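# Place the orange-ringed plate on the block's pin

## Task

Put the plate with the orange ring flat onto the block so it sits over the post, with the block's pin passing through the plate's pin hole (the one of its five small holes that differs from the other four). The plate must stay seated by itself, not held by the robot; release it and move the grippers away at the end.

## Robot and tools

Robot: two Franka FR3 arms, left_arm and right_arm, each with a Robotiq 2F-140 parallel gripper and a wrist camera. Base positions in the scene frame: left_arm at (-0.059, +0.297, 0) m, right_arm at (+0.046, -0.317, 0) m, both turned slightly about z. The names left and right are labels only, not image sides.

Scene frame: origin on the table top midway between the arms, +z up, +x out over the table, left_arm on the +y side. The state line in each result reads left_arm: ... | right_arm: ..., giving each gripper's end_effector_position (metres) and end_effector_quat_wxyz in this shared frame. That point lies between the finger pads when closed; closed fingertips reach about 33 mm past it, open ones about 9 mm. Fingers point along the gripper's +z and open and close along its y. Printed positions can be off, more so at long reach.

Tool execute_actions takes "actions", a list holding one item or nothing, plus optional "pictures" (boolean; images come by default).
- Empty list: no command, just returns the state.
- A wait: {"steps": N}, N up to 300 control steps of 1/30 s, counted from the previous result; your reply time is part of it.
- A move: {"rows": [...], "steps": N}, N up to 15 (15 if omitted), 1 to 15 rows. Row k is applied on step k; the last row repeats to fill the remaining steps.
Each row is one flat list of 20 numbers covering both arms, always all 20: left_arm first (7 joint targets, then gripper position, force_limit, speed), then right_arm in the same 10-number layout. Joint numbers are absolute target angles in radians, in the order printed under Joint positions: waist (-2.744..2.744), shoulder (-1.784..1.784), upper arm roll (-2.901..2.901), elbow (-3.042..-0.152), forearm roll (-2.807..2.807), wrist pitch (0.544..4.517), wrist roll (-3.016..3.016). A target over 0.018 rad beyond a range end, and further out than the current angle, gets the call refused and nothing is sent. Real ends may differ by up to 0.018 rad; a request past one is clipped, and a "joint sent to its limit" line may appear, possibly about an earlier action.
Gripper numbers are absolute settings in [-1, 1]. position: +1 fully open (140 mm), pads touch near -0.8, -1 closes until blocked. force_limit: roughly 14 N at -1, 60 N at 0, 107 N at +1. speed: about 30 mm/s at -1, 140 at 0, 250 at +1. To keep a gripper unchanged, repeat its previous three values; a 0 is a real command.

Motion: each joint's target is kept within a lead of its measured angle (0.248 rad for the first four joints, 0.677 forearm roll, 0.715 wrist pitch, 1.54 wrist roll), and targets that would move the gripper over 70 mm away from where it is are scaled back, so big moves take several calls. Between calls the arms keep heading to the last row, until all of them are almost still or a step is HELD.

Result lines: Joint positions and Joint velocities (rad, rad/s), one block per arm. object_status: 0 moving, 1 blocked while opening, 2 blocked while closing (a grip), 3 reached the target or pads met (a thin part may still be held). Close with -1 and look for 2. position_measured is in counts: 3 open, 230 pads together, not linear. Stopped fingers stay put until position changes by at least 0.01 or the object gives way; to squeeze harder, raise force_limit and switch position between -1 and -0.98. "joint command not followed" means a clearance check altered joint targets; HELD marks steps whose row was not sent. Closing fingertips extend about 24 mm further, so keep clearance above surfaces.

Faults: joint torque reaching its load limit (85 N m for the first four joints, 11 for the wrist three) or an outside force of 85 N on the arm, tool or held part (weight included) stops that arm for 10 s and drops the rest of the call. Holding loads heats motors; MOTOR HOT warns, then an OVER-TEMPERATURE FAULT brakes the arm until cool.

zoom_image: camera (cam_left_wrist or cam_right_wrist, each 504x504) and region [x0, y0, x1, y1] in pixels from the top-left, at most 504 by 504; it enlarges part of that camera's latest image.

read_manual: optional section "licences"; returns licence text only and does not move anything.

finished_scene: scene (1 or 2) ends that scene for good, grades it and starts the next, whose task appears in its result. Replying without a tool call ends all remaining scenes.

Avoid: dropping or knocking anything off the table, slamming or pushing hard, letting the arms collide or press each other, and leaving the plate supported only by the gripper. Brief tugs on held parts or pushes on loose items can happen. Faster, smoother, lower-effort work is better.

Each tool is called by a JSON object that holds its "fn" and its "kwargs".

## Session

{"fn": "execute_actions", "kwargs": {"actions": []}}

Scene clock: 0.00 s of 5100.00 s.
left_arm: end_effector_position=(+0.4318, -0.2144, +0.3269) position_measured=3 object_status=3 end_effector_quat_wxyz=(+0.162, +0.126, +0.972, +0.113) | right_arm: end_effector_position=(+0.0615, -0.7381, +0.2166) position_measured=3 object_status=3 end_effector_quat_wxyz=(-0.508, -0.323, +0.719, +0.349)
Joint positions: left_arm=[-0.884  0.426 -0.083 -1.274  0.434  1.729  0.782] | right_arm=[-0.803  0.424  0.064 -1.953 -0.8    1.241  0.031]
Joint velocities: left_arm=[ 0.001 -0.001  0.     0.     0.001 -0.    -0.002] | right_arm=[-0.001  0.     0.    -0.    -0.    -0.    -0.001]

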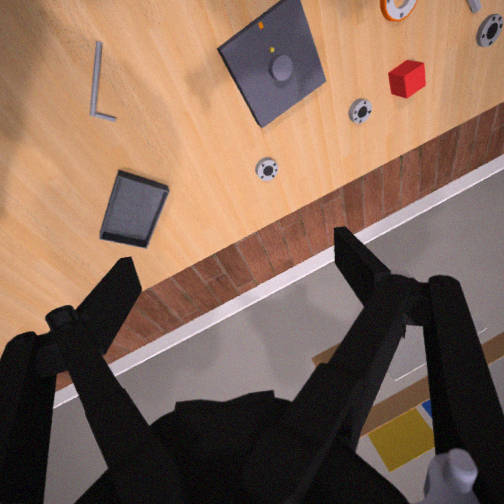

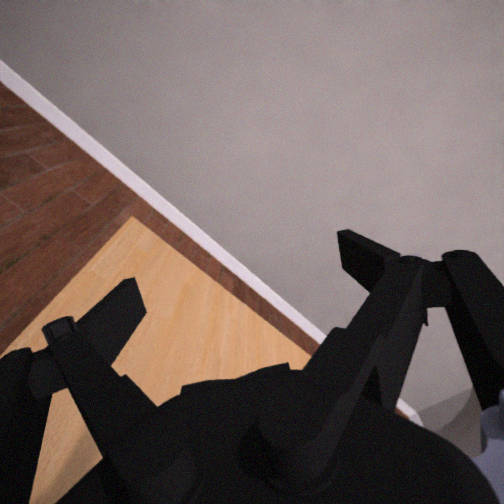

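Going to the known overview pose.

{"fn": "execute_actions", "kwargs": {"actions": [{"rows":[[-0.593,0.066,0,-2.039,0,2.105,-2.19,1,0,0,-0.803,0.424,0.064,-1.953,-0.8,1.241,0.031,1,0,0]]}], "pictures": false}}

{"fn": "execute_actions", "kwargs": {"actions": [{"steps":90}]}}

Scene clock: 3.37 s of 5100.00 s.
left_arm: end_effector_position=(+0.4120, -0.0203, +0.2144) position_measured=3 object_status=3 end_effector_quat_wxyz=(-0.012, +0.809, -0.587, -0.003) | right_arm: end_effector_position=(+0.0615, -0.7381, +0.2166) position_measured=3 object_status=3 end_effector_quat_wxyz=(-0.508, -0.323, +0.719, +0.349)
Joint positions: left_arm=[-0.587  0.071  0.009 -1.992  0.027  2.057 -0.933] | right_arm=[-0.803  0.424  0.064 -1.953 -0.8    1.241  0.031]
Joint velocities: left_arm=[-0.044  0.104 -0.089 -0.755 -0.216  0.207 -4.138] | right_arm=[-0.001 -0.001 -0.001  0.001 -0.     0.001 -0.   ]
Steps of this call (steps 1 to 86: nothing new was sent; steps 87 to 101: all 15 steps of this action). Readings (joint positions | what the end effector reports):
87: left_arm=[-0.868 0.400 -0.085 -1.319 0.384 1.766 0.700] | right_arm=[-0.803 0.424 0.064 -1.953 -0.800 1.241 0.031] | left_arm position_measured=3 object_status=3 | right_arm position_measured=3 object_status=3
88: left_arm=[-0.839 0.366 -0.081 -1.366 0.333 1.798 0.616] | right_arm=[-0.803 0.424 0.064 -1.953 -0.800 1.241 0.031] | left_arm position_measured=3 object_status=3 | right_arm position_measured=3 object_status=3
90: left_arm=[-0.771 0.293 -0.062 -1.449 0.256 1.852 0.453] | right_arm=[-0.803 0.424 0.064 -1.953 -0.800 1.241 0.031] | left_arm position_measured=3 object_status=3 | right_arm position_measured=3 object_status=3
94: left_arm=[-0.630 0.106 -0.008 -1.703 0.103 1.980 -0.094] | right_arm=[-0.803 0.424 0.064 -1.953 -0.800 1.241 0.031] | left_arm position_measured=3 object_status=3 | right_arm position_measured=3 object_status=3
101: the state above

Scene clock: 6.37 s of 5100.00 s.
left_arm: end_effector_position=(+0.4002, -0.0278, +0.1988) position_measured=3 object_status=3 end_effector_quat_wxyz=(-0.002, +1.000, -0.003, -0.001) | right_arm: end_effector_position=(+0.0615, -0.7381, +0.2166) position_measured=3 object_status=3 end_effector_quat_wxyz=(-0.508, -0.323, +0.719, +0.349)
Joint positions: left_arm=[-0.592  0.068  0.001 -2.038  0.002  2.102 -2.183] | right_arm=[-0.803  0.424  0.064 -1.953 -0.8    1.241  0.031]
Joint velocities: left_arm=[ 0.    -0.    -0.     0.002 -0.001 -0.     0.   ] | right_arm=[ 0.001  0.001  0.002  0.     0.    -0.001  0.   ]
Steps of this call (steps 1 to 60: the robot went on to your last target; steps 61 to 90: nothing new was sent). Readings (joint positions | what the end effector reports):
1: left_arm=[-0.589 0.074 0.006 -2.013 0.021 2.064 -1.062] | right_arm=[-0.803 0.424 0.064 -1.953 -0.800 1.241 0.031] | left_arm position_measured=3 object_status=3 | right_arm position_measured=3 object_status=3
2: left_arm=[-0.590 0.076 0.004 -2.026 0.016 2.069 -1.179] | right_arm=[-0.803 0.424 0.064 -1.953 -0.800 1.241 0.031] | left_arm position_measured=3 object_status=3 | right_arm position_measured=3 object_status=3
4: left_arm=[-0.592 0.076 0.002 -2.036 0.010 2.078 -1.376] | right_arm=[-0.803 0.424 0.064 -1.953 -0.800 1.241 0.031] | left_arm position_measured=3 object_status=3 | right_arm position_measured=3 object_status=3
8: left_arm=[-0.592 0.070 0.001 -2.038 0.005 2.091 -1.662] | right_arm=[-0.803 0.424 0.064 -1.953 -0.800 1.241 0.031] | left_arm position_measured=3 object_status=3 | right_arm position_measured=3 object_status=3
90: the state above
All arms were judged still, so your last target was given up. Only a new action makes them travel on or press farther. Fingers that are still opening or closing keep moving.

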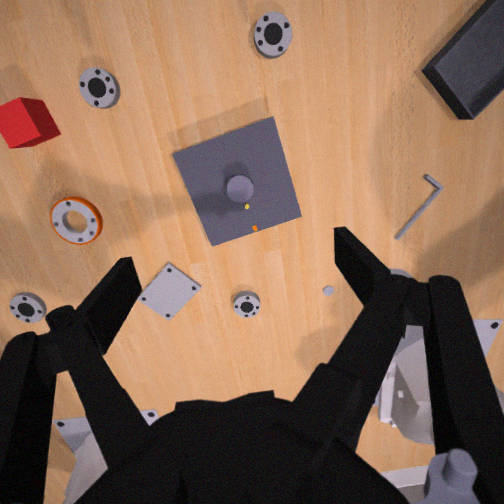

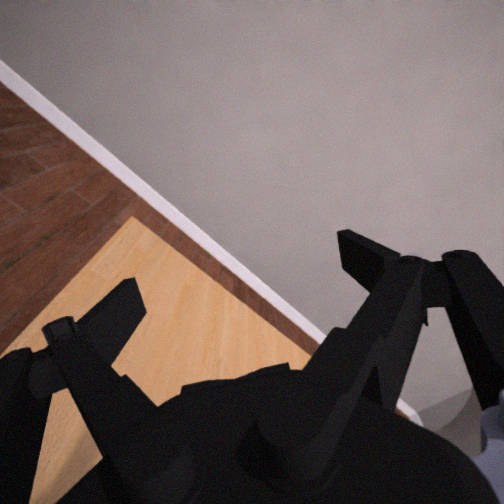

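{"fn": "zoom_image", "kwargs": {"camera": "cam_left_wrist", "region": [30,110,310,270]}}

Region (30, 110, 310, 270) of cam_left_wrist's 504x504 image, scaled by 1.800, with more detail than that image has; it fills the top 288 rows of this view, and the rest is white.

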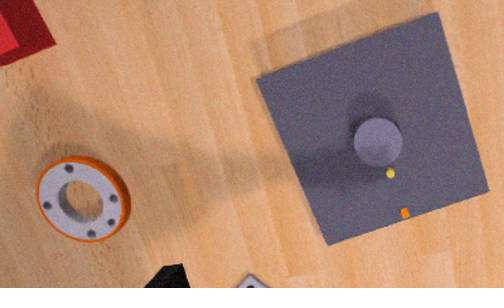

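{"fn": "execute_actions", "kwargs": {"actions": [{"rows":[[-0.213,-0.05,0,-2.3,0,2.25,-1.81,0.3,-0.5,0,-0.803,0.424,0.064,-1.953,-0.8,1.241,0.031,1,0,0]]}], "pictures": false}}

{"fn": "execute_actions", "kwargs": {"actions": [{"rows":[[-0.213,0.056,0,-2.468,0,2.527,-1.81,0.3,-0.5,0,-0.803,0.424,0.064,-1.953,-0.8,1.241,0.031,1,0,0]]}], "pictures": false}}

{"fn": "execute_actions", "kwargs": {"actions": [{"steps":25}]}}

Scene clock: 15.07 s of 5100.00 s.
left_arm: end_effector_position=(+0.4274, +0.1844, +0.1546) position_measured=91 object_status=0 end_effector_quat_wxyz=(-0.004, +0.998, +0.063, -0.010) | right_arm: end_effector_position=(+0.0615, -0.7381, +0.2166) position_measured=3 object_status=3 end_effector_quat_wxyz=(-0.508, -0.323, +0.719, +0.349)
Joint positions: left_arm=[-0.212 -0.045  0.009 -2.296  0.002  2.23  -1.927] | right_arm=[-0.803  0.424  0.064 -1.953 -0.8    1.241  0.031]
Joint velocities: left_arm=[ 0.003 -0.029 -0.052 -0.029  0.     0.102  0.363] | right_arm=[-0.    -0.     0.001  0.     0.    -0.     0.   ]
Steps of this call (steps 1 to 90: nothing new was sent; then 5.20 s passed at rest; steps 91 to 105: all 15 steps of this action). Readings (joint positions | what the end effector reports):
91: left_arm=[-0.572 0.055 -0.011 -2.063 0.002 2.117 -2.167] | right_arm=[-0.803 0.424 0.064 -1.953 -0.800 1.241 0.031] | left_arm position_measured=3 object_status=0 | right_arm position_measured=3 object_status=3
92: left_arm=[-0.545 0.038 -0.016 -2.097 0.002 2.127 -2.151] | right_arm=[-0.803 0.424 0.064 -1.953 -0.800 1.241 0.031] | left_arm position_measured=9 object_status=0 | right_arm position_measured=3 object_status=3
94: left_arm=[-0.479 0.014 -0.016 -2.152 0.002 2.145 -2.121] | right_arm=[-0.803 0.424 0.064 -1.953 -0.800 1.241 0.031] | left_arm position_measured=24 object_status=0 | right_arm position_measured=3 object_status=3
98: left_arm=[-0.327 -0.020 -0.008 -2.238 0.002 2.183 -2.052] | right_arm=[-0.803 0.424 0.064 -1.953 -0.800 1.241 0.031] | left_arm position_measured=55 object_status=0 | right_arm position_measured=3 object_status=3
105: the state above

Scene clock: 15.57 s of 5100.00 s.
left_arm: end_effector_position=(+0.3982, +0.1874, +0.0570) position_measured=91 object_status=3 end_effector_quat_wxyz=(-0.003, +1.000, +0.016, -0.010) | right_arm: end_effector_position=(+0.0615, -0.7381, +0.2166) position_measured=3 object_status=3 end_effector_quat_wxyz=(-0.508, -0.323, +0.719, +0.349)
Joint positions: left_arm=[-0.212  0.058  0.002 -2.469  0.002  2.506 -1.84 ] | right_arm=[-0.803  0.424  0.064 -1.953 -0.8    1.241  0.031]
Joint velocities: left_arm=[ 0.001 -0.005 -0.001  0.001  0.001  0.114  0.076] | right_arm=[-0.001  0.    -0.001 -0.001 -0.    -0.001 -0.001]
Steps of this call (steps 1 to 15: all 15 steps of this action). Readings (joint positions | what the end effector reports):
1: left_arm=[-0.212 -0.043 0.008 -2.315 0.002 2.267 -1.918] | right_arm=[-0.803 0.424 0.064 -1.953 -0.800 1.241 0.031] | left_arm position_measured=91 object_status=0 | right_arm position_measured=3 object_status=3
2: left_arm=[-0.212 -0.029 0.006 -2.344 0.002 2.305 -1.911] | right_arm=[-0.803 0.424 0.064 -1.953 -0.800 1.241 0.031] | left_arm position_measured=91 object_status=0 | right_arm position_measured=3 object_status=3
4: left_arm=[-0.212 0.014 0.004 -2.407 0.002 2.374 -1.893] | right_arm=[-0.803 0.424 0.064 -1.953 -0.800 1.241 0.031] | left_arm position_measured=91 object_status=3 | right_arm position_measured=3 object_status=3
8: left_arm=[-0.212 0.061 0.002 -2.468 0.002 2.450 -1.866] | right_arm=[-0.803 0.424 0.064 -1.953 -0.800 1.241 0.031] | left_arm position_measured=91 object_status=3 | right_arm position_measured=3 object_status=3
15: the state above

Scene clock: 16.40 s of 5100.00 s.
left_arm: end_effector_position=(+0.4039, +0.1860, +0.0586) position_measured=91 object_status=3 end_effector_quat_wxyz=(-0.001, +1.000, +0.005, -0.002) | right_arm: end_effector_position=(+0.0615, -0.7381, +0.2166) position_measured=3 object_status=3 end_effector_quat_wxyz=(-0.508, -0.323, +0.719, +0.349)
Joint positions: left_arm=[-0.212  0.058  0.002 -2.469  0.002  2.524 -1.819] | right_arm=[-0.803  0.424  0.064 -1.953 -0.8    1.241  0.031]
Joint velocities: left_arm=[ 0.001 -0.001 -0.     0.    -0.     0.001  0.005] | right_arm=[ 0.     0.001  0.001  0.001  0.001 -0.001 -0.002]
Steps of this call (steps 1 to 25: the robot went on to your last target). Readings (joint positions | what the end effector reports):
1: left_arm=[-0.212 0.058 0.002 -2.469 0.002 2.509 -1.838] | right_arm=[-0.803 0.424 0.064 -1.953 -0.800 1.241 0.031] | left_arm position_measured=91 object_status=3 | right_arm position_measured=3 object_status=3
2: left_arm=[-0.212 0.058 0.002 -2.469 0.002 2.512 -1.836] | right_arm=[-0.803 0.424 0.064 -1.953 -0.800 1.241 0.031] | left_arm position_measured=91 object_status=3 | right_arm position_measured=3 object_status=3
4: left_arm=[-0.212 0.058 0.002 -2.469 0.002 2.516 -1.832] | right_arm=[-0.803 0.424 0.064 -1.953 -0.800 1.241 0.031] | left_arm position_measured=91 object_status=3 | right_arm position_measured=3 object_status=3
8: left_arm=[-0.212 0.058 0.002 -2.469 0.002 2.520 -1.827] | right_arm=[-0.803 0.424 0.064 -1.953 -0.800 1.241 0.031] | left_arm position_measured=91 object_status=3 | right_arm position_measured=3 object_status=3
25: the state above

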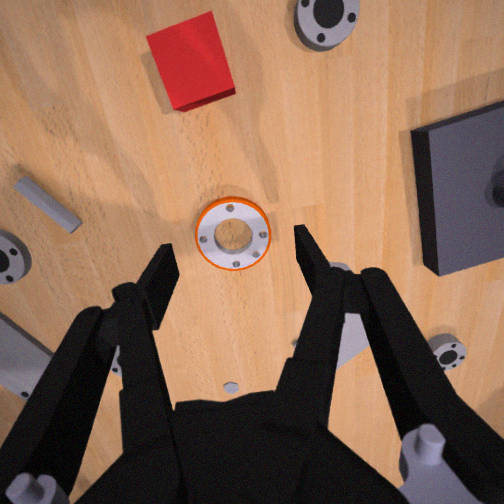

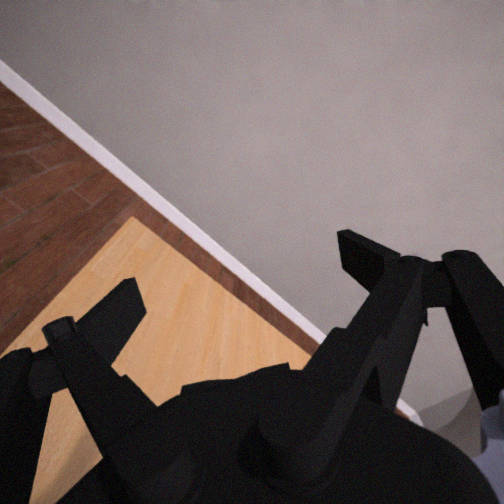

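{"fn": "execute_actions", "kwargs": {"actions": [{"rows":[[-0.205,0.122,0,-2.468,0,2.593,-1.81,0.3,-0.5,0,-0.803,0.424,0.064,-1.953,-0.8,1.241,0.031,1,0,0]]}], "pictures": false}}

{"fn": "execute_actions", "kwargs": {"actions": [{"steps":15}], "pictures": false}}

{"fn": "execute_actions", "kwargs": {"actions": [{"rows":[[-0.205,0.122,0,-2.468,0,2.593,-1.81,-1,-0.5,-0.5,-0.803,0.424,0.064,-1.953,-0.8,1.241,0.031,1,0,0]]}]}}

{"fn": "zoom_image", "kwargs": {"camera": "cam_left_wrist", "region": [170,190,310,310]}}

Scene clock: 23.03 s of 5100.00 s.
left_arm: end_effector_position=(+0.4063, +0.1875, +0.0341) position_measured=91 object_status=3 end_effector_quat_wxyz=(-0.001, +1.000, +0.007, -0.002) | right_arm: end_effector_position=(+0.0615, -0.7381, +0.2166) position_measured=3 object_status=3 end_effector_quat_wxyz=(-0.508, -0.323, +0.719, +0.349)
Joint positions: left_arm=[-0.207  0.121  0.001 -2.469  0.002  2.587 -1.817] | right_arm=[-0.803  0.424  0.064 -1.953 -0.8    1.241  0.031]
Joint velocities: left_arm=[-0.001  0.001  0.001  0.     0.002  0.023 -0.   ] | right_arm=[ 0.001  0.     0.     0.     0.    -0.    -0.   ]
Steps of this call (steps 1 to 15: the robot went on to your last target; steps 16 to 90: nothing new was sent; then 3.13 s passed at rest; steps 91 to 105: all 15 steps of this action). Readings (joint positions | what the end effector reports):
91: left_arm=[-0.211 0.067 0.001 -2.466 0.002 2.535 -1.817] | right_arm=[-0.803 0.424 0.064 -1.953 -0.800 1.241 0.031] | left_arm position_measured=91 object_status=3 | right_arm position_measured=3 object_status=3
92: left_arm=[-0.210 0.082 0.001 -2.464 0.002 2.547 -1.817] | right_arm=[-0.803 0.424 0.064 -1.953 -0.800 1.241 0.031] | left_arm position_measured=91 object_status=3 | right_arm position_measured=3 object_status=3
94: left_arm=[-0.208 0.106 0.001 -2.467 0.002 2.560 -1.817] | right_arm=[-0.803 0.424 0.064 -1.953 -0.800 1.241 0.031] | left_arm position_measured=91 object_status=3 | right_arm position_measured=3 object_status=3
98: left_arm=[-0.207 0.121 0.001 -2.469 0.002 2.575 -1.817] | right_arm=[-0.803 0.424 0.064 -1.953 -0.800 1.241 0.031] | left_arm position_measured=91 object_status=3 | right_arm position_measured=3 object_status=3
105: the state above

Scene clock: 23.53 s of 5100.00 s.
left_arm: end_effector_position=(+0.4073, +0.1873, +0.0344) position_measured=91 object_status=3 end_effector_quat_wxyz=(-0.001, +1.000, +0.007, +0.000) | right_arm: end_effector_position=(+0.0615, -0.7381, +0.2166) position_measured=3 object_status=3 end_effector_quat_wxyz=(-0.508, -0.323, +0.719, +0.349)
Joint positions: left_arm=[-0.207  0.121  0.001 -2.469  0.002  2.59  -1.817] | right_arm=[-0.803  0.424  0.064 -1.953 -0.8    1.241  0.031]
Joint velocities: left_arm=[ 0.001 -0.    -0.001  0.001  0.    -0.     0.002] | right_arm=[-0.001  0.    -0.001  0.     0.    -0.001  0.   ]
Steps of this call (steps 1 to 15: the robot went on to your last target). Readings (joint positions | what the end effector reports):
1: left_arm=[-0.207 0.121 0.001 -2.469 0.002 2.587 -1.817] | right_arm=[-0.803 0.424 0.064 -1.953 -0.800 1.241 0.031] | left_arm position_measured=91 object_status=3 | right_arm position_measured=3 object_status=3
2: left_arm=[-0.207 0.121 0.001 -2.469 0.002 2.588 -1.817] | right_arm=[-0.803 0.424 0.064 -1.953 -0.800 1.241 0.031] | left_arm position_measured=91 object_status=3 | right_arm position_measured=3 object_status=3
4: left_arm=[-0.207 0.121 0.001 -2.469 0.002 2.589 -1.817] | right_arm=[-0.803 0.424 0.064 -1.953 -0.800 1.241 0.031] | left_arm position_measured=91 object_status=3 | right_arm position_measured=3 object_status=3
8: left_arm=[-0.207 0.121 0.001 -2.469 0.002 2.589 -1.817] | right_arm=[-0.803 0.424 0.064 -1.953 -0.800 1.241 0.031] | left_arm position_measured=91 object_status=3 | right_arm position_measured=3 object_status=3
15: the state above
All arms were judged still, so your last target was given up. Only a new action makes them travel on or press farther. Fingers that are still opening or closing keep moving.

Scene clock: 24.03 s of 5100.00 s.
left_arm: end_effector_position=(+0.4081, +0.1872, +0.0349) position_measured=138 object_status=0 end_effector_quat_wxyz=(-0.000, +1.000, +0.007, +0.001) | right_arm: end_effector_position=(+0.0615, -0.7381, +0.2166) position_measured=3 object_status=3 end_effector_quat_wxyz=(-0.508, -0.323, +0.719, +0.349)
Joint positions: left_arm=[-0.207  0.12   0.001 -2.468  0.002  2.59  -1.817] | right_arm=[-0.803  0.424  0.064 -1.953 -0.8    1.241  0.031]
Joint velocities: left_arm=[-0.002  0.    -0.001  0.001 -0.     0.    -0.002] | right_arm=[ 0.     0.    -0.    -0.    -0.001 -0.001 -0.001]
Steps of this call (steps 1 to 15: all 15 steps of this action). Readings (joint positions | what the end effector reports):
1: left_arm=[-0.207 0.121 0.001 -2.469 0.002 2.590 -1.817] | right_arm=[-0.803 0.424 0.064 -1.953 -0.800 1.241 0.031] | left_arm position_measured=91 object_status=0 | right_arm position_measured=3 object_status=3
2: left_arm=[-0.207 0.121 0.001 -2.469 0.002 2.590 -1.817] | right_arm=[-0.803 0.424 0.064 -1.953 -0.800 1.241 0.031] | left_arm position_measured=95 object_status=0 | right_arm position_measured=3 object_status=3
4: left_arm=[-0.207 0.121 0.001 -2.469 0.002 2.590 -1.817] | right_arm=[-0.803 0.424 0.064 -1.953 -0.800 1.241 0.031] | left_arm position_measured=104 object_status=0 | right_arm position_measured=3 object_status=3
8: left_arm=[-0.207 0.121 0.001 -2.469 0.002 2.590 -1.817] | right_arm=[-0.803 0.424 0.064 -1.953 -0.800 1.241 0.031] | left_arm position_measured=122 object_status=0 | right_arm position_measured=3 object_status=3
15: the state above

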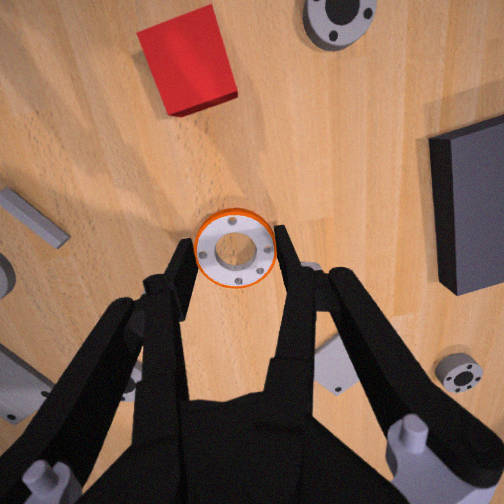

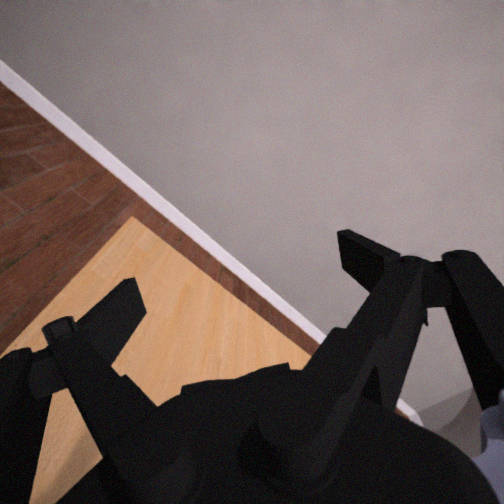

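Region (170, 190, 310, 310) of cam_left_wrist's 504x504 image, scaled by 3.600, with more detail than that image has; it fills the top 432 rows of this view, and the rest is white.

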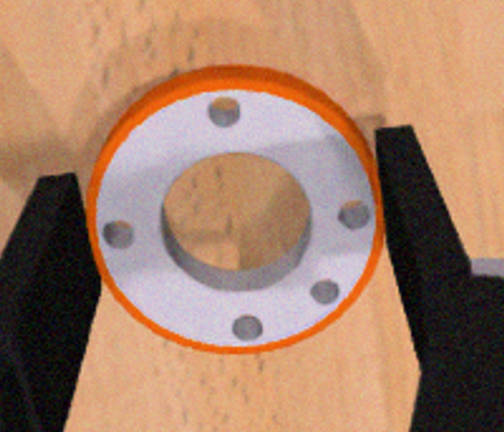

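{"fn": "execute_actions", "kwargs": {"actions": [{"rows":[[-0.205,-0.05,0,-2.35,0,2.3,-1.7,-1,-0.5,-0.5,-0.803,0.424,0.064,-1.953,-0.8,1.241,0.031,1,0,0]]}], "pictures": false}}

{"fn": "execute_actions", "kwargs": {"actions": [{"rows":[[-0.57,0.2,0,-2.057,0,2.26,-1.62,-1,-0.5,-0.5,-0.803,0.424,0.064,-1.953,-0.8,1.241,0.031,1,0,0]]}], "pictures": false}}

{"fn": "execute_actions", "kwargs": {"actions": [{"rows":[[-0.57,0.269,0,-2.057,0,2.329,-1.62,-1,-0.5,-0.5,-0.803,0.424,0.064,-1.953,-0.8,1.241,0.031,1,0,0]]}], "pictures": false}}

{"fn": "execute_actions", "kwargs": {"actions": [{"steps":20}]}}

{"fn": "zoom_image", "kwargs": {"camera": "cam_left_wrist", "region": [150,150,330,310]}}

Scene clock: 33.80 s of 5100.00 s.
left_arm: end_effector_position=(+0.4309, +0.1819, +0.1431) position_measured=138 object_status=2 end_effector_quat_wxyz=(+0.002, +0.999, -0.036, +0.012) | right_arm: end_effector_position=(+0.0615, -0.7381, +0.2166) position_measured=3 object_status=3 end_effector_quat_wxyz=(-0.508, -0.323, +0.719, +0.349)
Joint positions: left_arm=[-0.207 -0.052  0.001 -2.349  0.002  2.322 -1.731] | right_arm=[-0.803  0.424  0.064 -1.953 -0.8    1.241  0.031]
Joint velocities: left_arm=[-0.     0.01   0.001 -0.01   0.    -0.12   0.077] | right_arm=[ 0.001  0.    -0.     0.001 -0.001  0.    -0.001]
Steps of this call (steps 1 to 15: the robot went on to your last target; steps 16 to 90: nothing new was sent; then 6.27 s passed at rest; steps 91 to 105: all 15 steps of this action). Readings (joint positions | what the end effector reports):
91: left_arm=[-0.207 0.109 0.001 -2.460 0.002 2.557 -1.811] | right_arm=[-0.803 0.424 0.064 -1.953 -0.800 1.241 0.031] | left_arm position_measured=138 object_status=2 | right_arm position_measured=3 object_status=3
92: left_arm=[-0.207 0.084 0.001 -2.444 0.002 2.522 -1.804] | right_arm=[-0.803 0.424 0.064 -1.953 -0.800 1.241 0.031] | left_arm position_measured=138 object_status=2 | right_arm position_measured=3 object_status=3
94: left_arm=[-0.207 0.023 0.001 -2.400 0.002 2.457 -1.787] | right_arm=[-0.803 0.424 0.064 -1.953 -0.800 1.241 0.031] | left_arm position_measured=138 object_status=2 | right_arm position_measured=3 object_status=3
98: left_arm=[-0.207 -0.051 0.001 -2.347 0.002 2.379 -1.759] | right_arm=[-0.803 0.424 0.064 -1.953 -0.800 1.241 0.031] | left_arm position_measured=138 object_status=2 | right_arm position_measured=3 object_status=3
105: the state above

Scene clock: 34.30 s of 5100.00 s.
left_arm: end_effector_position=(+0.4181, -0.0368, +0.1282) position_measured=138 object_status=2 end_effector_quat_wxyz=(+0.002, +0.966, -0.258, +0.004) | right_arm: end_effector_position=(+0.0615, -0.7381, +0.2166) position_measured=3 object_status=3 end_effector_quat_wxyz=(-0.508, -0.323, +0.719, +0.349)
Joint positions: left_arm=[-0.574  0.197 -0.01  -2.064  0.001  2.271 -1.66 ] | right_arm=[-0.803  0.424  0.064 -1.953 -0.8    1.241  0.031]
Joint velocities: left_arm=[-0.027  0.03   0.012  0.047  0.001 -0.051  0.109] | right_arm=[-0.    -0.     0.    -0.002  0.    -0.001  0.   ]
Steps of this call (steps 1 to 15: all 15 steps of this action). Readings (joint positions | what the end effector reports):
1: left_arm=[-0.228 -0.030 0.013 -2.322 0.001 2.313 -1.727] | right_arm=[-0.803 0.424 0.064 -1.953 -0.800 1.241 0.031] | left_arm position_measured=138 object_status=2 | right_arm position_measured=3 object_status=3
2: left_arm=[-0.256 0.004 0.017 -2.284 0.001 2.310 -1.723] | right_arm=[-0.803 0.424 0.064 -1.953 -0.800 1.241 0.031] | left_arm position_measured=138 object_status=2 | right_arm position_measured=3 object_status=3
4: left_arm=[-0.320 0.059 0.018 -2.223 0.001 2.304 -1.715] | right_arm=[-0.803 0.424 0.064 -1.953 -0.800 1.241 0.031] | left_arm position_measured=138 object_status=2 | right_arm position_measured=3 object_status=3
8: left_arm=[-0.454 0.138 0.011 -2.131 0.001 2.291 -1.697] | right_arm=[-0.803 0.424 0.064 -1.953 -0.800 1.241 0.031] | left_arm position_measured=138 object_status=2 | right_arm position_measured=3 object_status=3
15: the state above

Scene clock: 34.80 s of 5100.00 s.
left_arm: end_effector_position=(+0.4239, -0.0324, +0.0916) position_measured=138 object_status=2 end_effector_quat_wxyz=(-0.002, +0.964, -0.265, -0.004) | right_arm: end_effector_position=(+0.0615, -0.7381, +0.2166) position_measured=3 object_status=3 end_effector_quat_wxyz=(-0.508, -0.323, +0.719, +0.349)
Joint positions: left_arm=[-0.571  0.271 -0.002 -2.059  0.001  2.323 -1.634] | right_arm=[-0.803  0.424  0.064 -1.953 -0.8    1.241  0.031]
Joint velocities: left_arm=[-0.    -0.001 -0.001 -0.001 -0.001  0.019  0.022] | right_arm=[ 0.002 -0.    -0.001  0.001  0.001  0.     0.002]
Steps of this call (steps 1 to 15: all 15 steps of this action). Readings (joint positions | what the end effector reports):
1: left_arm=[-0.574 0.206 -0.009 -2.058 0.001 2.280 -1.657] | right_arm=[-0.803 0.424 0.064 -1.953 -0.800 1.241 0.031] | left_arm position_measured=138 object_status=2 | right_arm position_measured=3 object_status=3
2: left_arm=[-0.574 0.222 -0.007 -2.054 0.001 2.290 -1.654] | right_arm=[-0.803 0.424 0.064 -1.953 -0.800 1.241 0.031] | left_arm position_measured=138 object_status=2 | right_arm position_measured=3 object_status=3
4: left_arm=[-0.573 0.250 -0.004 -2.056 0.001 2.302 -1.648] | right_arm=[-0.803 0.424 0.064 -1.953 -0.800 1.241 0.031] | left_arm position_measured=138 object_status=2 | right_arm position_measured=3 object_status=3
8: left_arm=[-0.571 0.271 -0.002 -2.060 0.001 2.313 -1.641] | right_arm=[-0.803 0.424 0.064 -1.953 -0.800 1.241 0.031] | left_arm position_measured=138 object_status=2 | right_arm position_measured=3 object_status=3
15: the state above

Scene clock: 35.47 s of 5100.00 s.
left_arm: end_effector_position=(+0.4248, -0.0329, +0.0918) position_measured=138 object_status=2 end_effector_quat_wxyz=(-0.001, +0.963, -0.268, -0.002) | right_arm: end_effector_position=(+0.0615, -0.7381, +0.2166) position_measured=3 object_status=3 end_effector_quat_wxyz=(-0.508, -0.323, +0.719, +0.349)
Joint positions: left_arm=[-0.571  0.271 -0.002 -2.059  0.001  2.326 -1.628] | right_arm=[-0.803  0.424  0.064 -1.953 -0.8    1.241  0.031]
Joint velocities: left_arm=[-0.001 -0.001 -0.     0.001  0.001  0.     0.004] | right_arm=[-0.002 -0.    -0.001  0.001 -0.001 -0.    -0.001]
Steps of this call (steps 1 to 15: the robot went on to your last target; steps 16 to 20: nothing new was sent). Readings (joint positions | what the end effector reports):
1: left_arm=[-0.571 0.271 -0.002 -2.059 0.001 2.323 -1.633] | right_arm=[-0.803 0.424 0.064 -1.953 -0.800 1.241 0.031] | left_arm position_measured=138 object_status=2 | right_arm position_measured=3 object_status=3
2: left_arm=[-0.571 0.271 -0.002 -2.059 0.001 2.324 -1.632] | right_arm=[-0.803 0.424 0.064 -1.953 -0.800 1.241 0.031] | left_arm position_measured=138 object_status=2 | right_arm position_measured=3 object_status=3
4: left_arm=[-0.571 0.271 -0.002 -2.059 0.001 2.324 -1.631] | right_arm=[-0.803 0.424 0.064 -1.953 -0.800 1.241 0.031] | left_arm position_measured=138 object_status=2 | right_arm position_measured=3 object_status=3
8: left_arm=[-0.571 0.271 -0.002 -2.059 0.001 2.325 -1.630] | right_arm=[-0.803 0.424 0.064 -1.953 -0.800 1.241 0.031] | left_arm position_measured=138 object_status=2 | right_arm position_measured=3 object_status=3
20: the state above
All arms were judged still, so your last target was given up. Only a new action makes them travel on or press farther. Fingers that are still opening or closing keep moving.

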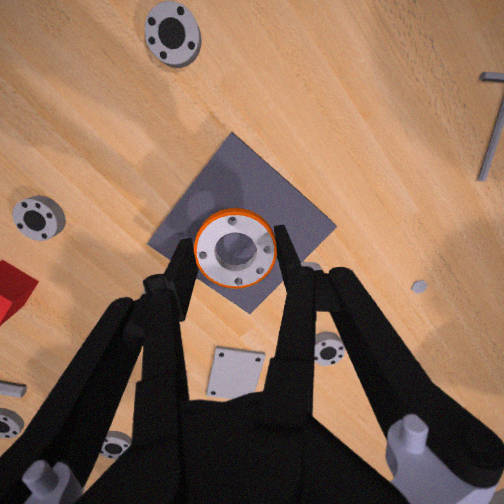

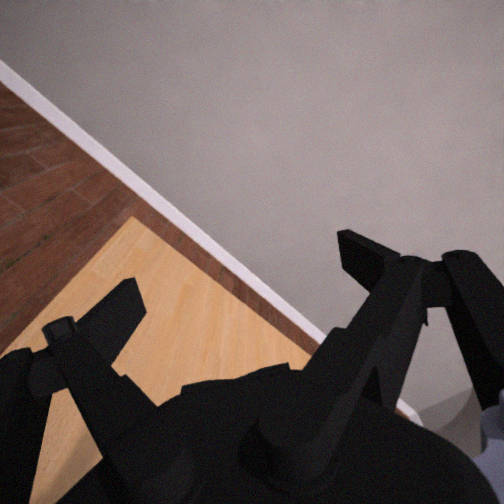

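Region (150, 150, 330, 310) of cam_left_wrist's 504x504 image, scaled by 2.800, with more detail than that image has.

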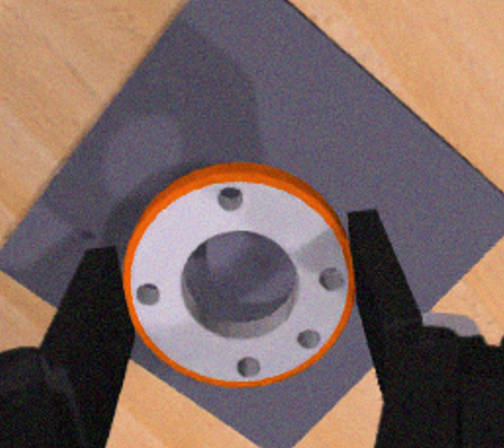

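{"fn": "execute_actions", "kwargs": {"actions": [{"rows":[[-0.575,0.292,0,-2.059,0,2.353,-1.62,-1,-0.5,-0.5,-0.803,0.424,0.064,-1.953,-0.8,1.241,0.031,1,0,0]]}], "pictures": false}}

{"fn": "execute_actions", "kwargs": {"actions": [{"steps":15}]}}

{"fn": "zoom_image", "kwargs": {"camera": "cam_left_wrist", "region": [195,210,275,290]}}

Scene clock: 40.40 s of 5100.00 s.
left_arm: end_effector_position=(+0.4263, -0.0348, +0.0821) position_measured=138 object_status=2 end_effector_quat_wxyz=(-0.001, +0.963, -0.269, -0.001) | right_arm: end_effector_position=(+0.0615, -0.7381, +0.2166) position_measured=3 object_status=3 end_effector_quat_wxyz=(-0.508, -0.323, +0.719, +0.349)
Joint positions: left_arm=[-0.573  0.291 -0.001 -2.059  0.001  2.348 -1.627] | right_arm=[-0.803  0.424  0.064 -1.953 -0.8    1.241  0.031]
Joint velocities: left_arm=[-0.002 -0.    -0.001 -0.001 -0.001  0.009 -0.001] | right_arm=[ 0.    -0.    -0.002 -0.    -0.     0.001 -0.002]
Steps of this call (steps 1 to 90: nothing new was sent; then 1.43 s passed at rest; steps 91 to 105: all 15 steps of this action). Readings (joint positions | what the end effector reports):
91: left_arm=[-0.572 0.273 -0.001 -2.058 0.001 2.330 -1.627] | right_arm=[-0.803 0.424 0.064 -1.953 -0.800 1.241 0.031] | left_arm position_measured=138 object_status=2 | right_arm position_measured=3 object_status=3
92: left_arm=[-0.572 0.277 -0.001 -2.058 0.001 2.334 -1.627] | right_arm=[-0.803 0.424 0.064 -1.953 -0.800 1.241 0.031] | left_arm position_measured=138 object_status=2 | right_arm position_measured=3 object_status=3
94: left_arm=[-0.572 0.285 -0.001 -2.058 0.001 2.339 -1.627] | right_arm=[-0.803 0.424 0.064 -1.953 -0.800 1.241 0.031] | left_arm position_measured=138 object_status=2 | right_arm position_measured=3 object_status=3
98: left_arm=[-0.573 0.291 -0.001 -2.059 0.001 2.344 -1.627] | right_arm=[-0.803 0.424 0.064 -1.953 -0.800 1.241 0.031] | left_arm position_measured=138 object_status=2 | right_arm position_measured=3 object_status=3
105: the state above

Scene clock: 40.90 s of 5100.00 s.
left_arm: end_effector_position=(+0.4266, -0.0351, +0.0822) position_measured=138 object_status=2 end_effector_quat_wxyz=(-0.000, +0.963, -0.269, -0.000) | right_arm: end_effector_position=(+0.0615, -0.7381, +0.2166) position_measured=3 object_status=3 end_effector_quat_wxyz=(-0.508, -0.323, +0.719, +0.349)
Joint positions: left_arm=[-0.573  0.291 -0.001 -2.059  0.001  2.35  -1.627] | right_arm=[-0.803  0.424  0.064 -1.953 -0.8    1.241  0.031]
Joint velocities: left_arm=[ 0.002  0.001 -0.    -0.     0.001 -0.    -0.001] | right_arm=[-0.     0.    -0.     0.    -0.001 -0.    -0.001]
Steps of this call (steps 1 to 15: the robot went on to your last target). Readings (joint positions | what the end effector reports):
1: left_arm=[-0.573 0.291 -0.001 -2.059 0.001 2.349 -1.627] | right_arm=[-0.803 0.424 0.064 -1.953 -0.800 1.241 0.031] | left_arm position_measured=138 object_status=2 | right_arm position_measured=3 object_status=3
2: left_arm=[-0.573 0.291 -0.001 -2.059 0.001 2.349 -1.627] | right_arm=[-0.803 0.424 0.064 -1.953 -0.800 1.241 0.031] | left_arm position_measured=138 object_status=2 | right_arm position_measured=3 object_status=3
4: left_arm=[-0.573 0.291 -0.001 -2.059 0.001 2.349 -1.627] | right_arm=[-0.803 0.424 0.064 -1.953 -0.800 1.241 0.031] | left_arm position_measured=138 object_status=2 | right_arm position_measured=3 object_status=3
8: left_arm=[-0.573 0.291 -0.001 -2.059 0.001 2.349 -1.627] | right_arm=[-0.803 0.424 0.064 -1.953 -0.800 1.241 0.031] | left_arm position_measured=138 object_status=2 | right_arm position_measured=3 object_status=3
15: the state above
All arms were judged still, so your last target was given up. Only a new action makes them travel on or press farther. Fingers that are still opening or closing keep moving.

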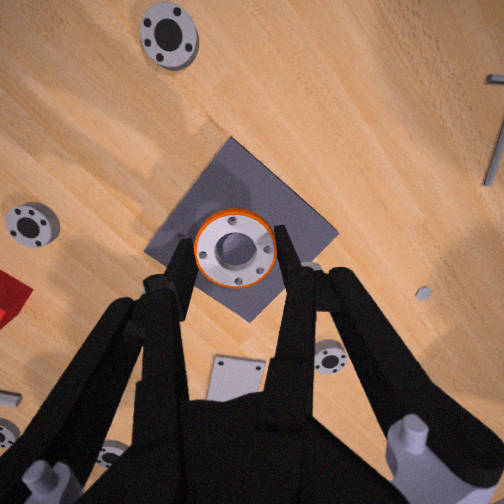

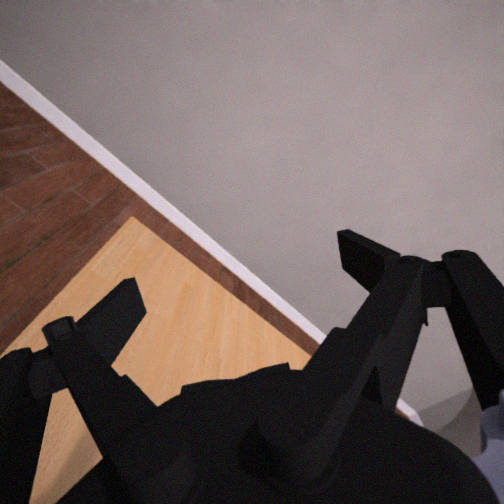

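Region (195, 210, 275, 290) of cam_left_wrist's 504x504 image, scaled by 6.300, with more detail than that image has.

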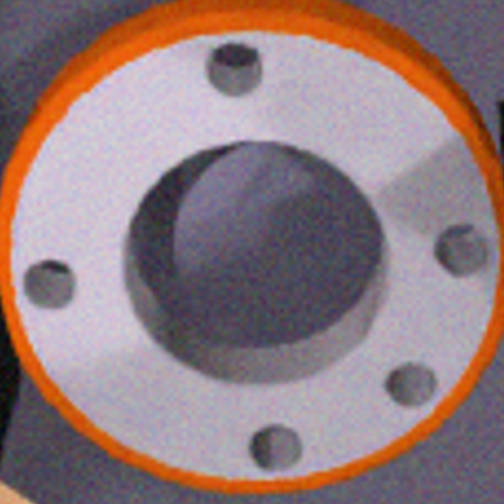

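{"fn": "execute_actions", "kwargs": {"actions": [{"rows":[[-0.583,0.293,0,-2.064,0,2.359,-1.62,-1,-0.5,-0.5,-0.803,0.424,0.064,-1.953,-0.8,1.241,0.031,1,0,0]]}], "pictures": false}}

{"fn": "execute_actions", "kwargs": {"actions": [{"steps":15}]}}

{"fn": "zoom_image", "kwargs": {"camera": "cam_left_wrist", "region": [195,210,275,290]}}

Scene clock: 45.03 s of 5100.00 s.
left_arm: end_effector_position=(+0.4242, -0.0385, +0.0811) position_measured=138 object_status=2 end_effector_quat_wxyz=(-0.000, +0.962, -0.272, +0.001) | right_arm: end_effector_position=(+0.0615, -0.7381, +0.2166) position_measured=3 object_status=3 end_effector_quat_wxyz=(-0.508, -0.323, +0.719, +0.349)
Joint positions: left_arm=[-0.581  0.291 -0.001 -2.063  0.001  2.355 -1.627] | right_arm=[-0.803  0.424  0.064 -1.953 -0.8    1.241  0.031]
Joint velocities: left_arm=[-0.    -0.     0.    -0.001 -0.     0.002  0.002] | right_arm=[ 0.001 -0.001  0.001 -0.001  0.     0.001  0.   ]
Steps of this call (steps 1 to 90: nothing new was sent; then 0.63 s passed at rest; steps 91 to 105: all 15 steps of this action). Readings (joint positions | what the end effector reports):
91: left_arm=[-0.574 0.291 -0.001 -2.060 0.001 2.351 -1.627] | right_arm=[-0.803 0.424 0.064 -1.953 -0.800 1.241 0.031] | left_arm position_measured=138 object_status=2 | right_arm position_measured=3 object_status=3
92: left_arm=[-0.576 0.291 -0.001 -2.061 0.001 2.352 -1.627] | right_arm=[-0.803 0.424 0.064 -1.953 -0.800 1.241 0.031] | left_arm position_measured=138 object_status=2 | right_arm position_measured=3 object_status=3
94: left_arm=[-0.579 0.291 -0.001 -2.062 0.001 2.353 -1.627] | right_arm=[-0.803 0.424 0.064 -1.953 -0.800 1.241 0.031] | left_arm position_measured=138 object_status=2 | right_arm position_measured=3 object_status=3
98: left_arm=[-0.581 0.291 -0.001 -2.063 0.001 2.354 -1.627] | right_arm=[-0.803 0.424 0.064 -1.953 -0.800 1.241 0.031] | left_arm position_measured=138 object_status=2 | right_arm position_measured=3 object_status=3
105: the state above

Scene clock: 45.53 s of 5100.00 s.
left_arm: end_effector_position=(+0.4242, -0.0385, +0.0811) position_measured=138 object_status=2 end_effector_quat_wxyz=(-0.000, +0.962, -0.272, +0.001) | right_arm: end_effector_position=(+0.0615, -0.7381, +0.2166) position_measured=3 object_status=3 end_effector_quat_wxyz=(-0.508, -0.323, +0.719, +0.349)
Joint positions: left_arm=[-0.581  0.291 -0.001 -2.063  0.001  2.356 -1.627] | right_arm=[-0.803  0.424  0.064 -1.953 -0.8    1.241  0.031]
Joint velocities: left_arm=[ 0.     0.    -0.001 -0.    -0.     0.     0.001] | right_arm=[-0.001  0.001  0.001  0.001  0.     0.    -0.002]
Steps of this call (steps 1 to 15: the robot went on to your last target). Readings (joint positions | what the end effector reports):
1: left_arm=[-0.581 0.291 -0.001 -2.063 0.001 2.355 -1.627] | right_arm=[-0.803 0.424 0.064 -1.953 -0.800 1.241 0.031] | left_arm position_measured=138 object_status=2 | right_arm position_measured=3 object_status=3
2: left_arm=[-0.581 0.291 -0.001 -2.063 0.001 2.356 -1.627] | right_arm=[-0.803 0.424 0.064 -1.953 -0.800 1.241 0.031] | left_arm position_measured=138 object_status=2 | right_arm position_measured=3 object_status=3
4: left_arm=[-0.581 0.291 -0.001 -2.063 0.001 2.356 -1.627] | right_arm=[-0.803 0.424 0.064 -1.953 -0.800 1.241 0.031] | left_arm position_measured=138 object_status=2 | right_arm position_measured=3 object_status=3
8: left_arm=[-0.581 0.291 -0.001 -2.063 0.001 2.356 -1.627] | right_arm=[-0.803 0.424 0.064 -1.953 -0.800 1.241 0.031] | left_arm position_measured=138 object_status=2 | right_arm position_measured=3 object_status=3
15: the state above
All arms were judged still, so your last target was given up. Only a new action makes them travel on or press farther. Fingers that are still opening or closing keep moving.

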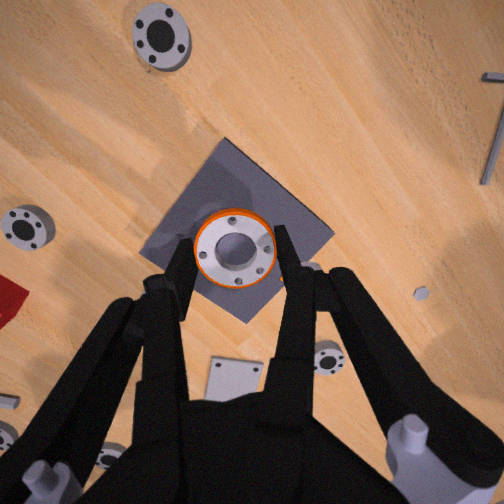

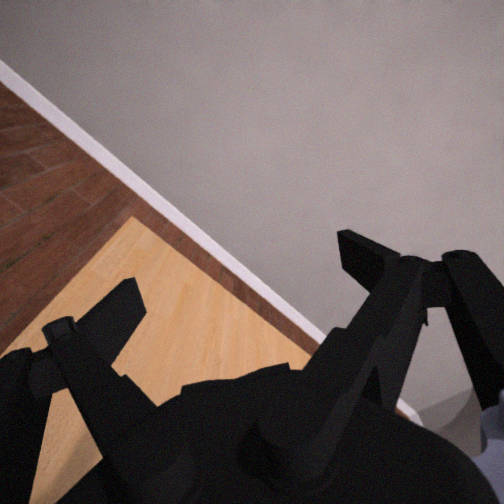

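Region (195, 210, 275, 290) of cam_left_wrist's 504x504 image, scaled by 6.300, with more detail than that image has.

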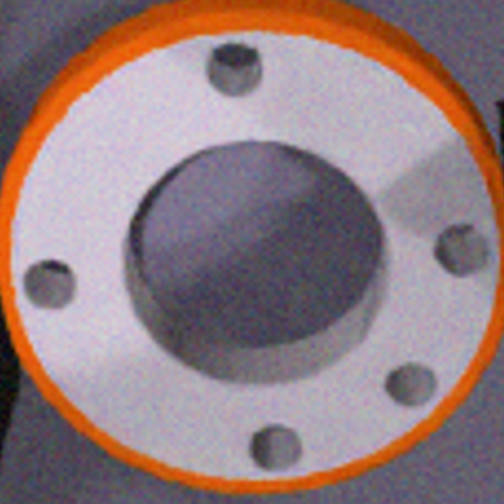

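{"fn": "execute_actions", "kwargs": {"actions": [{"rows":[[-0.585,0.286,0,-2.076,0,2.365,-1.62,-1,-0.5,-0.5,-0.803,0.424,0.064,-1.953,-0.8,1.241,0.031,1,0,0]]}], "pictures": false}}

{"fn": "execute_actions", "kwargs": {"actions": [{"steps":15}]}}

{"fn": "zoom_image", "kwargs": {"camera": "cam_left_wrist", "region": [195,210,275,290]}}

Scene clock: 49.37 s of 5100.00 s.
left_arm: end_effector_position=(+0.4203, -0.0371, +0.0779) position_measured=138 object_status=2 end_effector_quat_wxyz=(-0.001, +0.962, -0.273, -0.001) | right_arm: end_effector_position=(+0.0615, -0.7381, +0.2166) position_measured=3 object_status=3 end_effector_quat_wxyz=(-0.508, -0.323, +0.719, +0.349)
Joint positions: left_arm=[-0.583  0.289 -0.001 -2.075  0.001  2.361 -1.627] | right_arm=[-0.803  0.424  0.064 -1.953 -0.8    1.241  0.031]
Joint velocities: left_arm=[-0.     0.    -0.     0.     0.001  0.002 -0.001] | right_arm=[ 0.     0.     0.    -0.001 -0.    -0.     0.002]
Steps of this call (steps 1 to 90: nothing new was sent; then 0.33 s passed at rest; steps 91 to 105: all 15 steps of this action). Readings (joint positions | what the end effector reports):
91: left_arm=[-0.581 0.290 -0.001 -2.065 0.001 2.357 -1.627] | right_arm=[-0.803 0.424 0.064 -1.953 -0.800 1.241 0.031] | left_arm position_measured=138 object_status=2 | right_arm position_measured=3 object_status=3
92: left_arm=[-0.582 0.289 -0.001 -2.068 0.001 2.358 -1.627] | right_arm=[-0.803 0.424 0.064 -1.953 -0.800 1.241 0.031] | left_arm position_measured=138 object_status=2 | right_arm position_measured=3 object_status=3
94: left_arm=[-0.582 0.289 -0.001 -2.072 0.001 2.359 -1.627] | right_arm=[-0.803 0.424 0.064 -1.953 -0.800 1.241 0.031] | left_arm position_measured=138 object_status=2 | right_arm position_measured=3 object_status=3
98: left_arm=[-0.583 0.289 -0.001 -2.075 0.001 2.360 -1.627] | right_arm=[-0.803 0.424 0.064 -1.953 -0.800 1.241 0.031] | left_arm position_measured=138 object_status=2 | right_arm position_measured=3 object_status=3
105: the state above

Scene clock: 49.87 s of 5100.00 s.
left_arm: end_effector_position=(+0.4204, -0.0372, +0.0779) position_measured=138 object_status=2 end_effector_quat_wxyz=(-0.001, +0.962, -0.273, -0.001) | right_arm: end_effector_position=(+0.0615, -0.7381, +0.2166) position_measured=3 object_status=3 end_effector_quat_wxyz=(-0.508, -0.323, +0.719, +0.349)
Joint positions: left_arm=[-0.583  0.289 -0.001 -2.075  0.001  2.362 -1.627] | right_arm=[-0.803  0.424  0.064 -1.953 -0.8    1.241  0.031]
Joint velocities: left_arm=[ 0.     0.001  0.001  0.    -0.    -0.     0.002] | right_arm=[-0.     0.     0.     0.     0.001  0.     0.   ]
Steps of this call (steps 1 to 15: the robot went on to your last target). Readings (joint positions | what the end effector reports):
1: left_arm=[-0.583 0.289 -0.001 -2.075 0.001 2.361 -1.627] | right_arm=[-0.803 0.424 0.064 -1.953 -0.800 1.241 0.031] | left_arm position_measured=138 object_status=2 | right_arm position_measured=3 object_status=3
2: left_arm=[-0.583 0.289 -0.001 -2.075 0.001 2.361 -1.627] | right_arm=[-0.803 0.424 0.064 -1.953 -0.800 1.241 0.031] | left_arm position_measured=138 object_status=2 | right_arm position_measured=3 object_status=3
4: left_arm=[-0.583 0.289 -0.001 -2.075 0.001 2.362 -1.627] | right_arm=[-0.803 0.424 0.064 -1.953 -0.800 1.241 0.031] | left_arm position_measured=138 object_status=2 | right_arm position_measured=3 object_status=3
8: left_arm=[-0.583 0.289 -0.001 -2.075 0.001 2.362 -1.627] | right_arm=[-0.803 0.424 0.064 -1.953 -0.800 1.241 0.031] | left_arm position_measured=138 object_status=2 | right_arm position_measured=3 object_status=3
15: the state above
All arms were judged still, so your last target was given up. Only a new action makes them travel on or press farther. Fingers that are still opening or closing keep moving.

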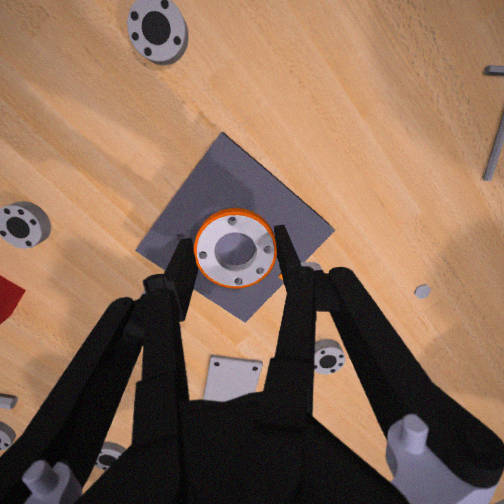

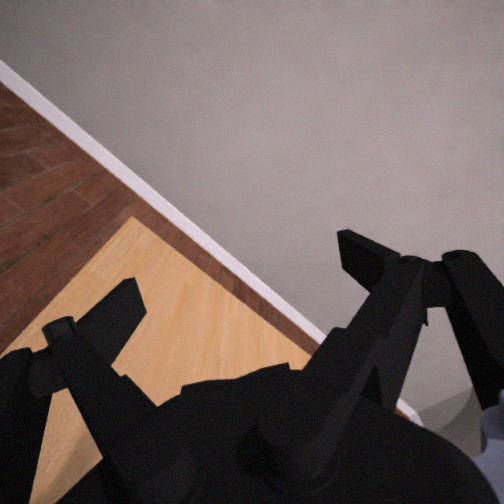

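Region (195, 210, 275, 290) of cam_left_wrist's 504x504 image, scaled by 6.300, with more detail than that image has.

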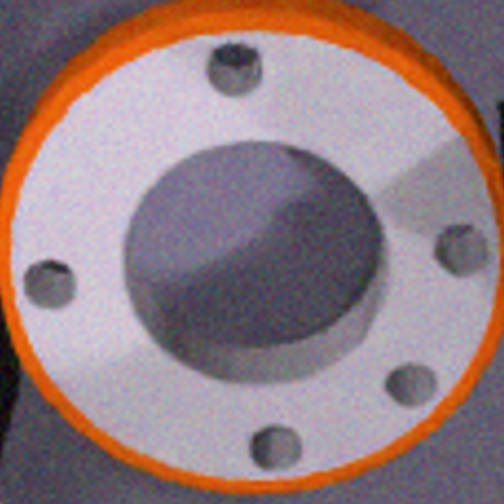

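{"fn": "execute_actions", "kwargs": {"actions": [{"rows":[[-0.585,0.3,0,-2.077,0,2.38,-1.62,-1,-0.5,-0.5,-0.803,0.424,0.064,-1.953,-0.8,1.241,0.031,1,0,0]]}]}}

{"fn": "zoom_image", "kwargs": {"camera": "cam_left_wrist", "region": [195,210,275,290]}}

Scene clock: 53.13 s of 5100.00 s.
left_arm: end_effector_position=(+0.4216, -0.0382, +0.0736) position_measured=138 object_status=2 end_effector_quat_wxyz=(-0.000, +0.962, -0.273, +0.001) | right_arm: end_effector_position=(+0.0615, -0.7381, +0.2166) position_measured=3 object_status=3 end_effector_quat_wxyz=(-0.508, -0.323, +0.719, +0.349)
Joint positions: left_arm=[-0.583  0.298 -0.001 -2.076  0.001  2.376 -1.627] | right_arm=[-0.803  0.424  0.064 -1.953 -0.8    1.241  0.031]
Joint velocities: left_arm=[ 0.001  0.001 -0.001 -0.001  0.001  0.006  0.   ] | right_arm=[-0.001 -0.     0.     0.001  0.    -0.    -0.001]
Steps of this call (steps 1 to 83: nothing new was sent; steps 84 to 98: all 15 steps of this action). Readings (joint positions | what the end effector reports):
84: left_arm=[-0.583 0.290 -0.001 -2.075 0.001 2.364 -1.627] | right_arm=[-0.803 0.424 0.064 -1.953 -0.800 1.241 0.031] | left_arm position_measured=138 object_status=2 | right_arm position_measured=3 object_status=3
85: left_arm=[-0.583 0.292 -0.001 -2.075 0.001 2.367 -1.627] | right_arm=[-0.803 0.424 0.064 -1.953 -0.800 1.241 0.031] | left_arm position_measured=138 object_status=2 | right_arm position_measured=3 object_status=3
87: left_arm=[-0.583 0.296 -0.001 -2.075 0.001 2.370 -1.627] | right_arm=[-0.803 0.424 0.064 -1.953 -0.800 1.241 0.031] | left_arm position_measured=138 object_status=2 | right_arm position_measured=3 object_status=3
91: left_arm=[-0.583 0.298 -0.001 -2.076 0.001 2.373 -1.627] | right_arm=[-0.803 0.424 0.064 -1.953 -0.800 1.241 0.031] | left_arm position_measured=138 object_status=2 | right_arm position_measured=3 object_status=3
98: the state above

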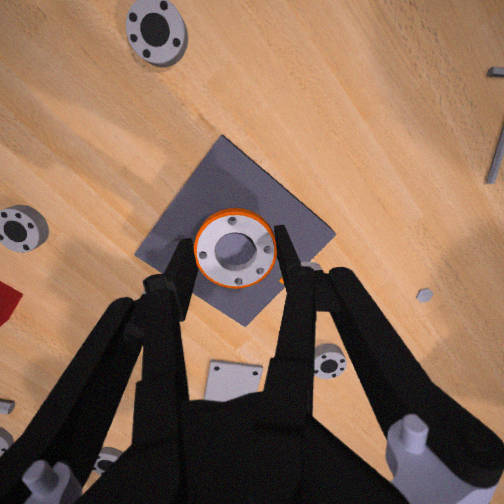

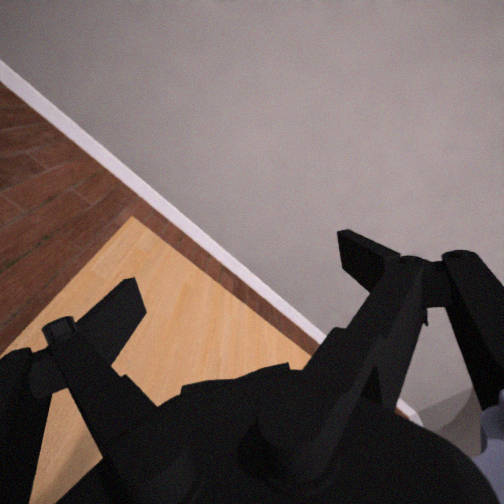

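Region (195, 210, 275, 290) of cam_left_wrist's 504x504 image, scaled by 6.300, with more detail than that image has.

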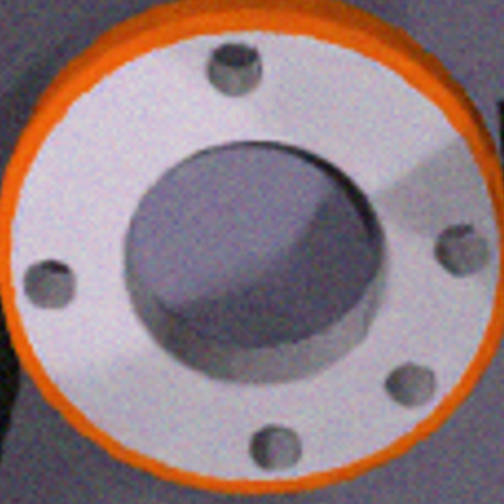

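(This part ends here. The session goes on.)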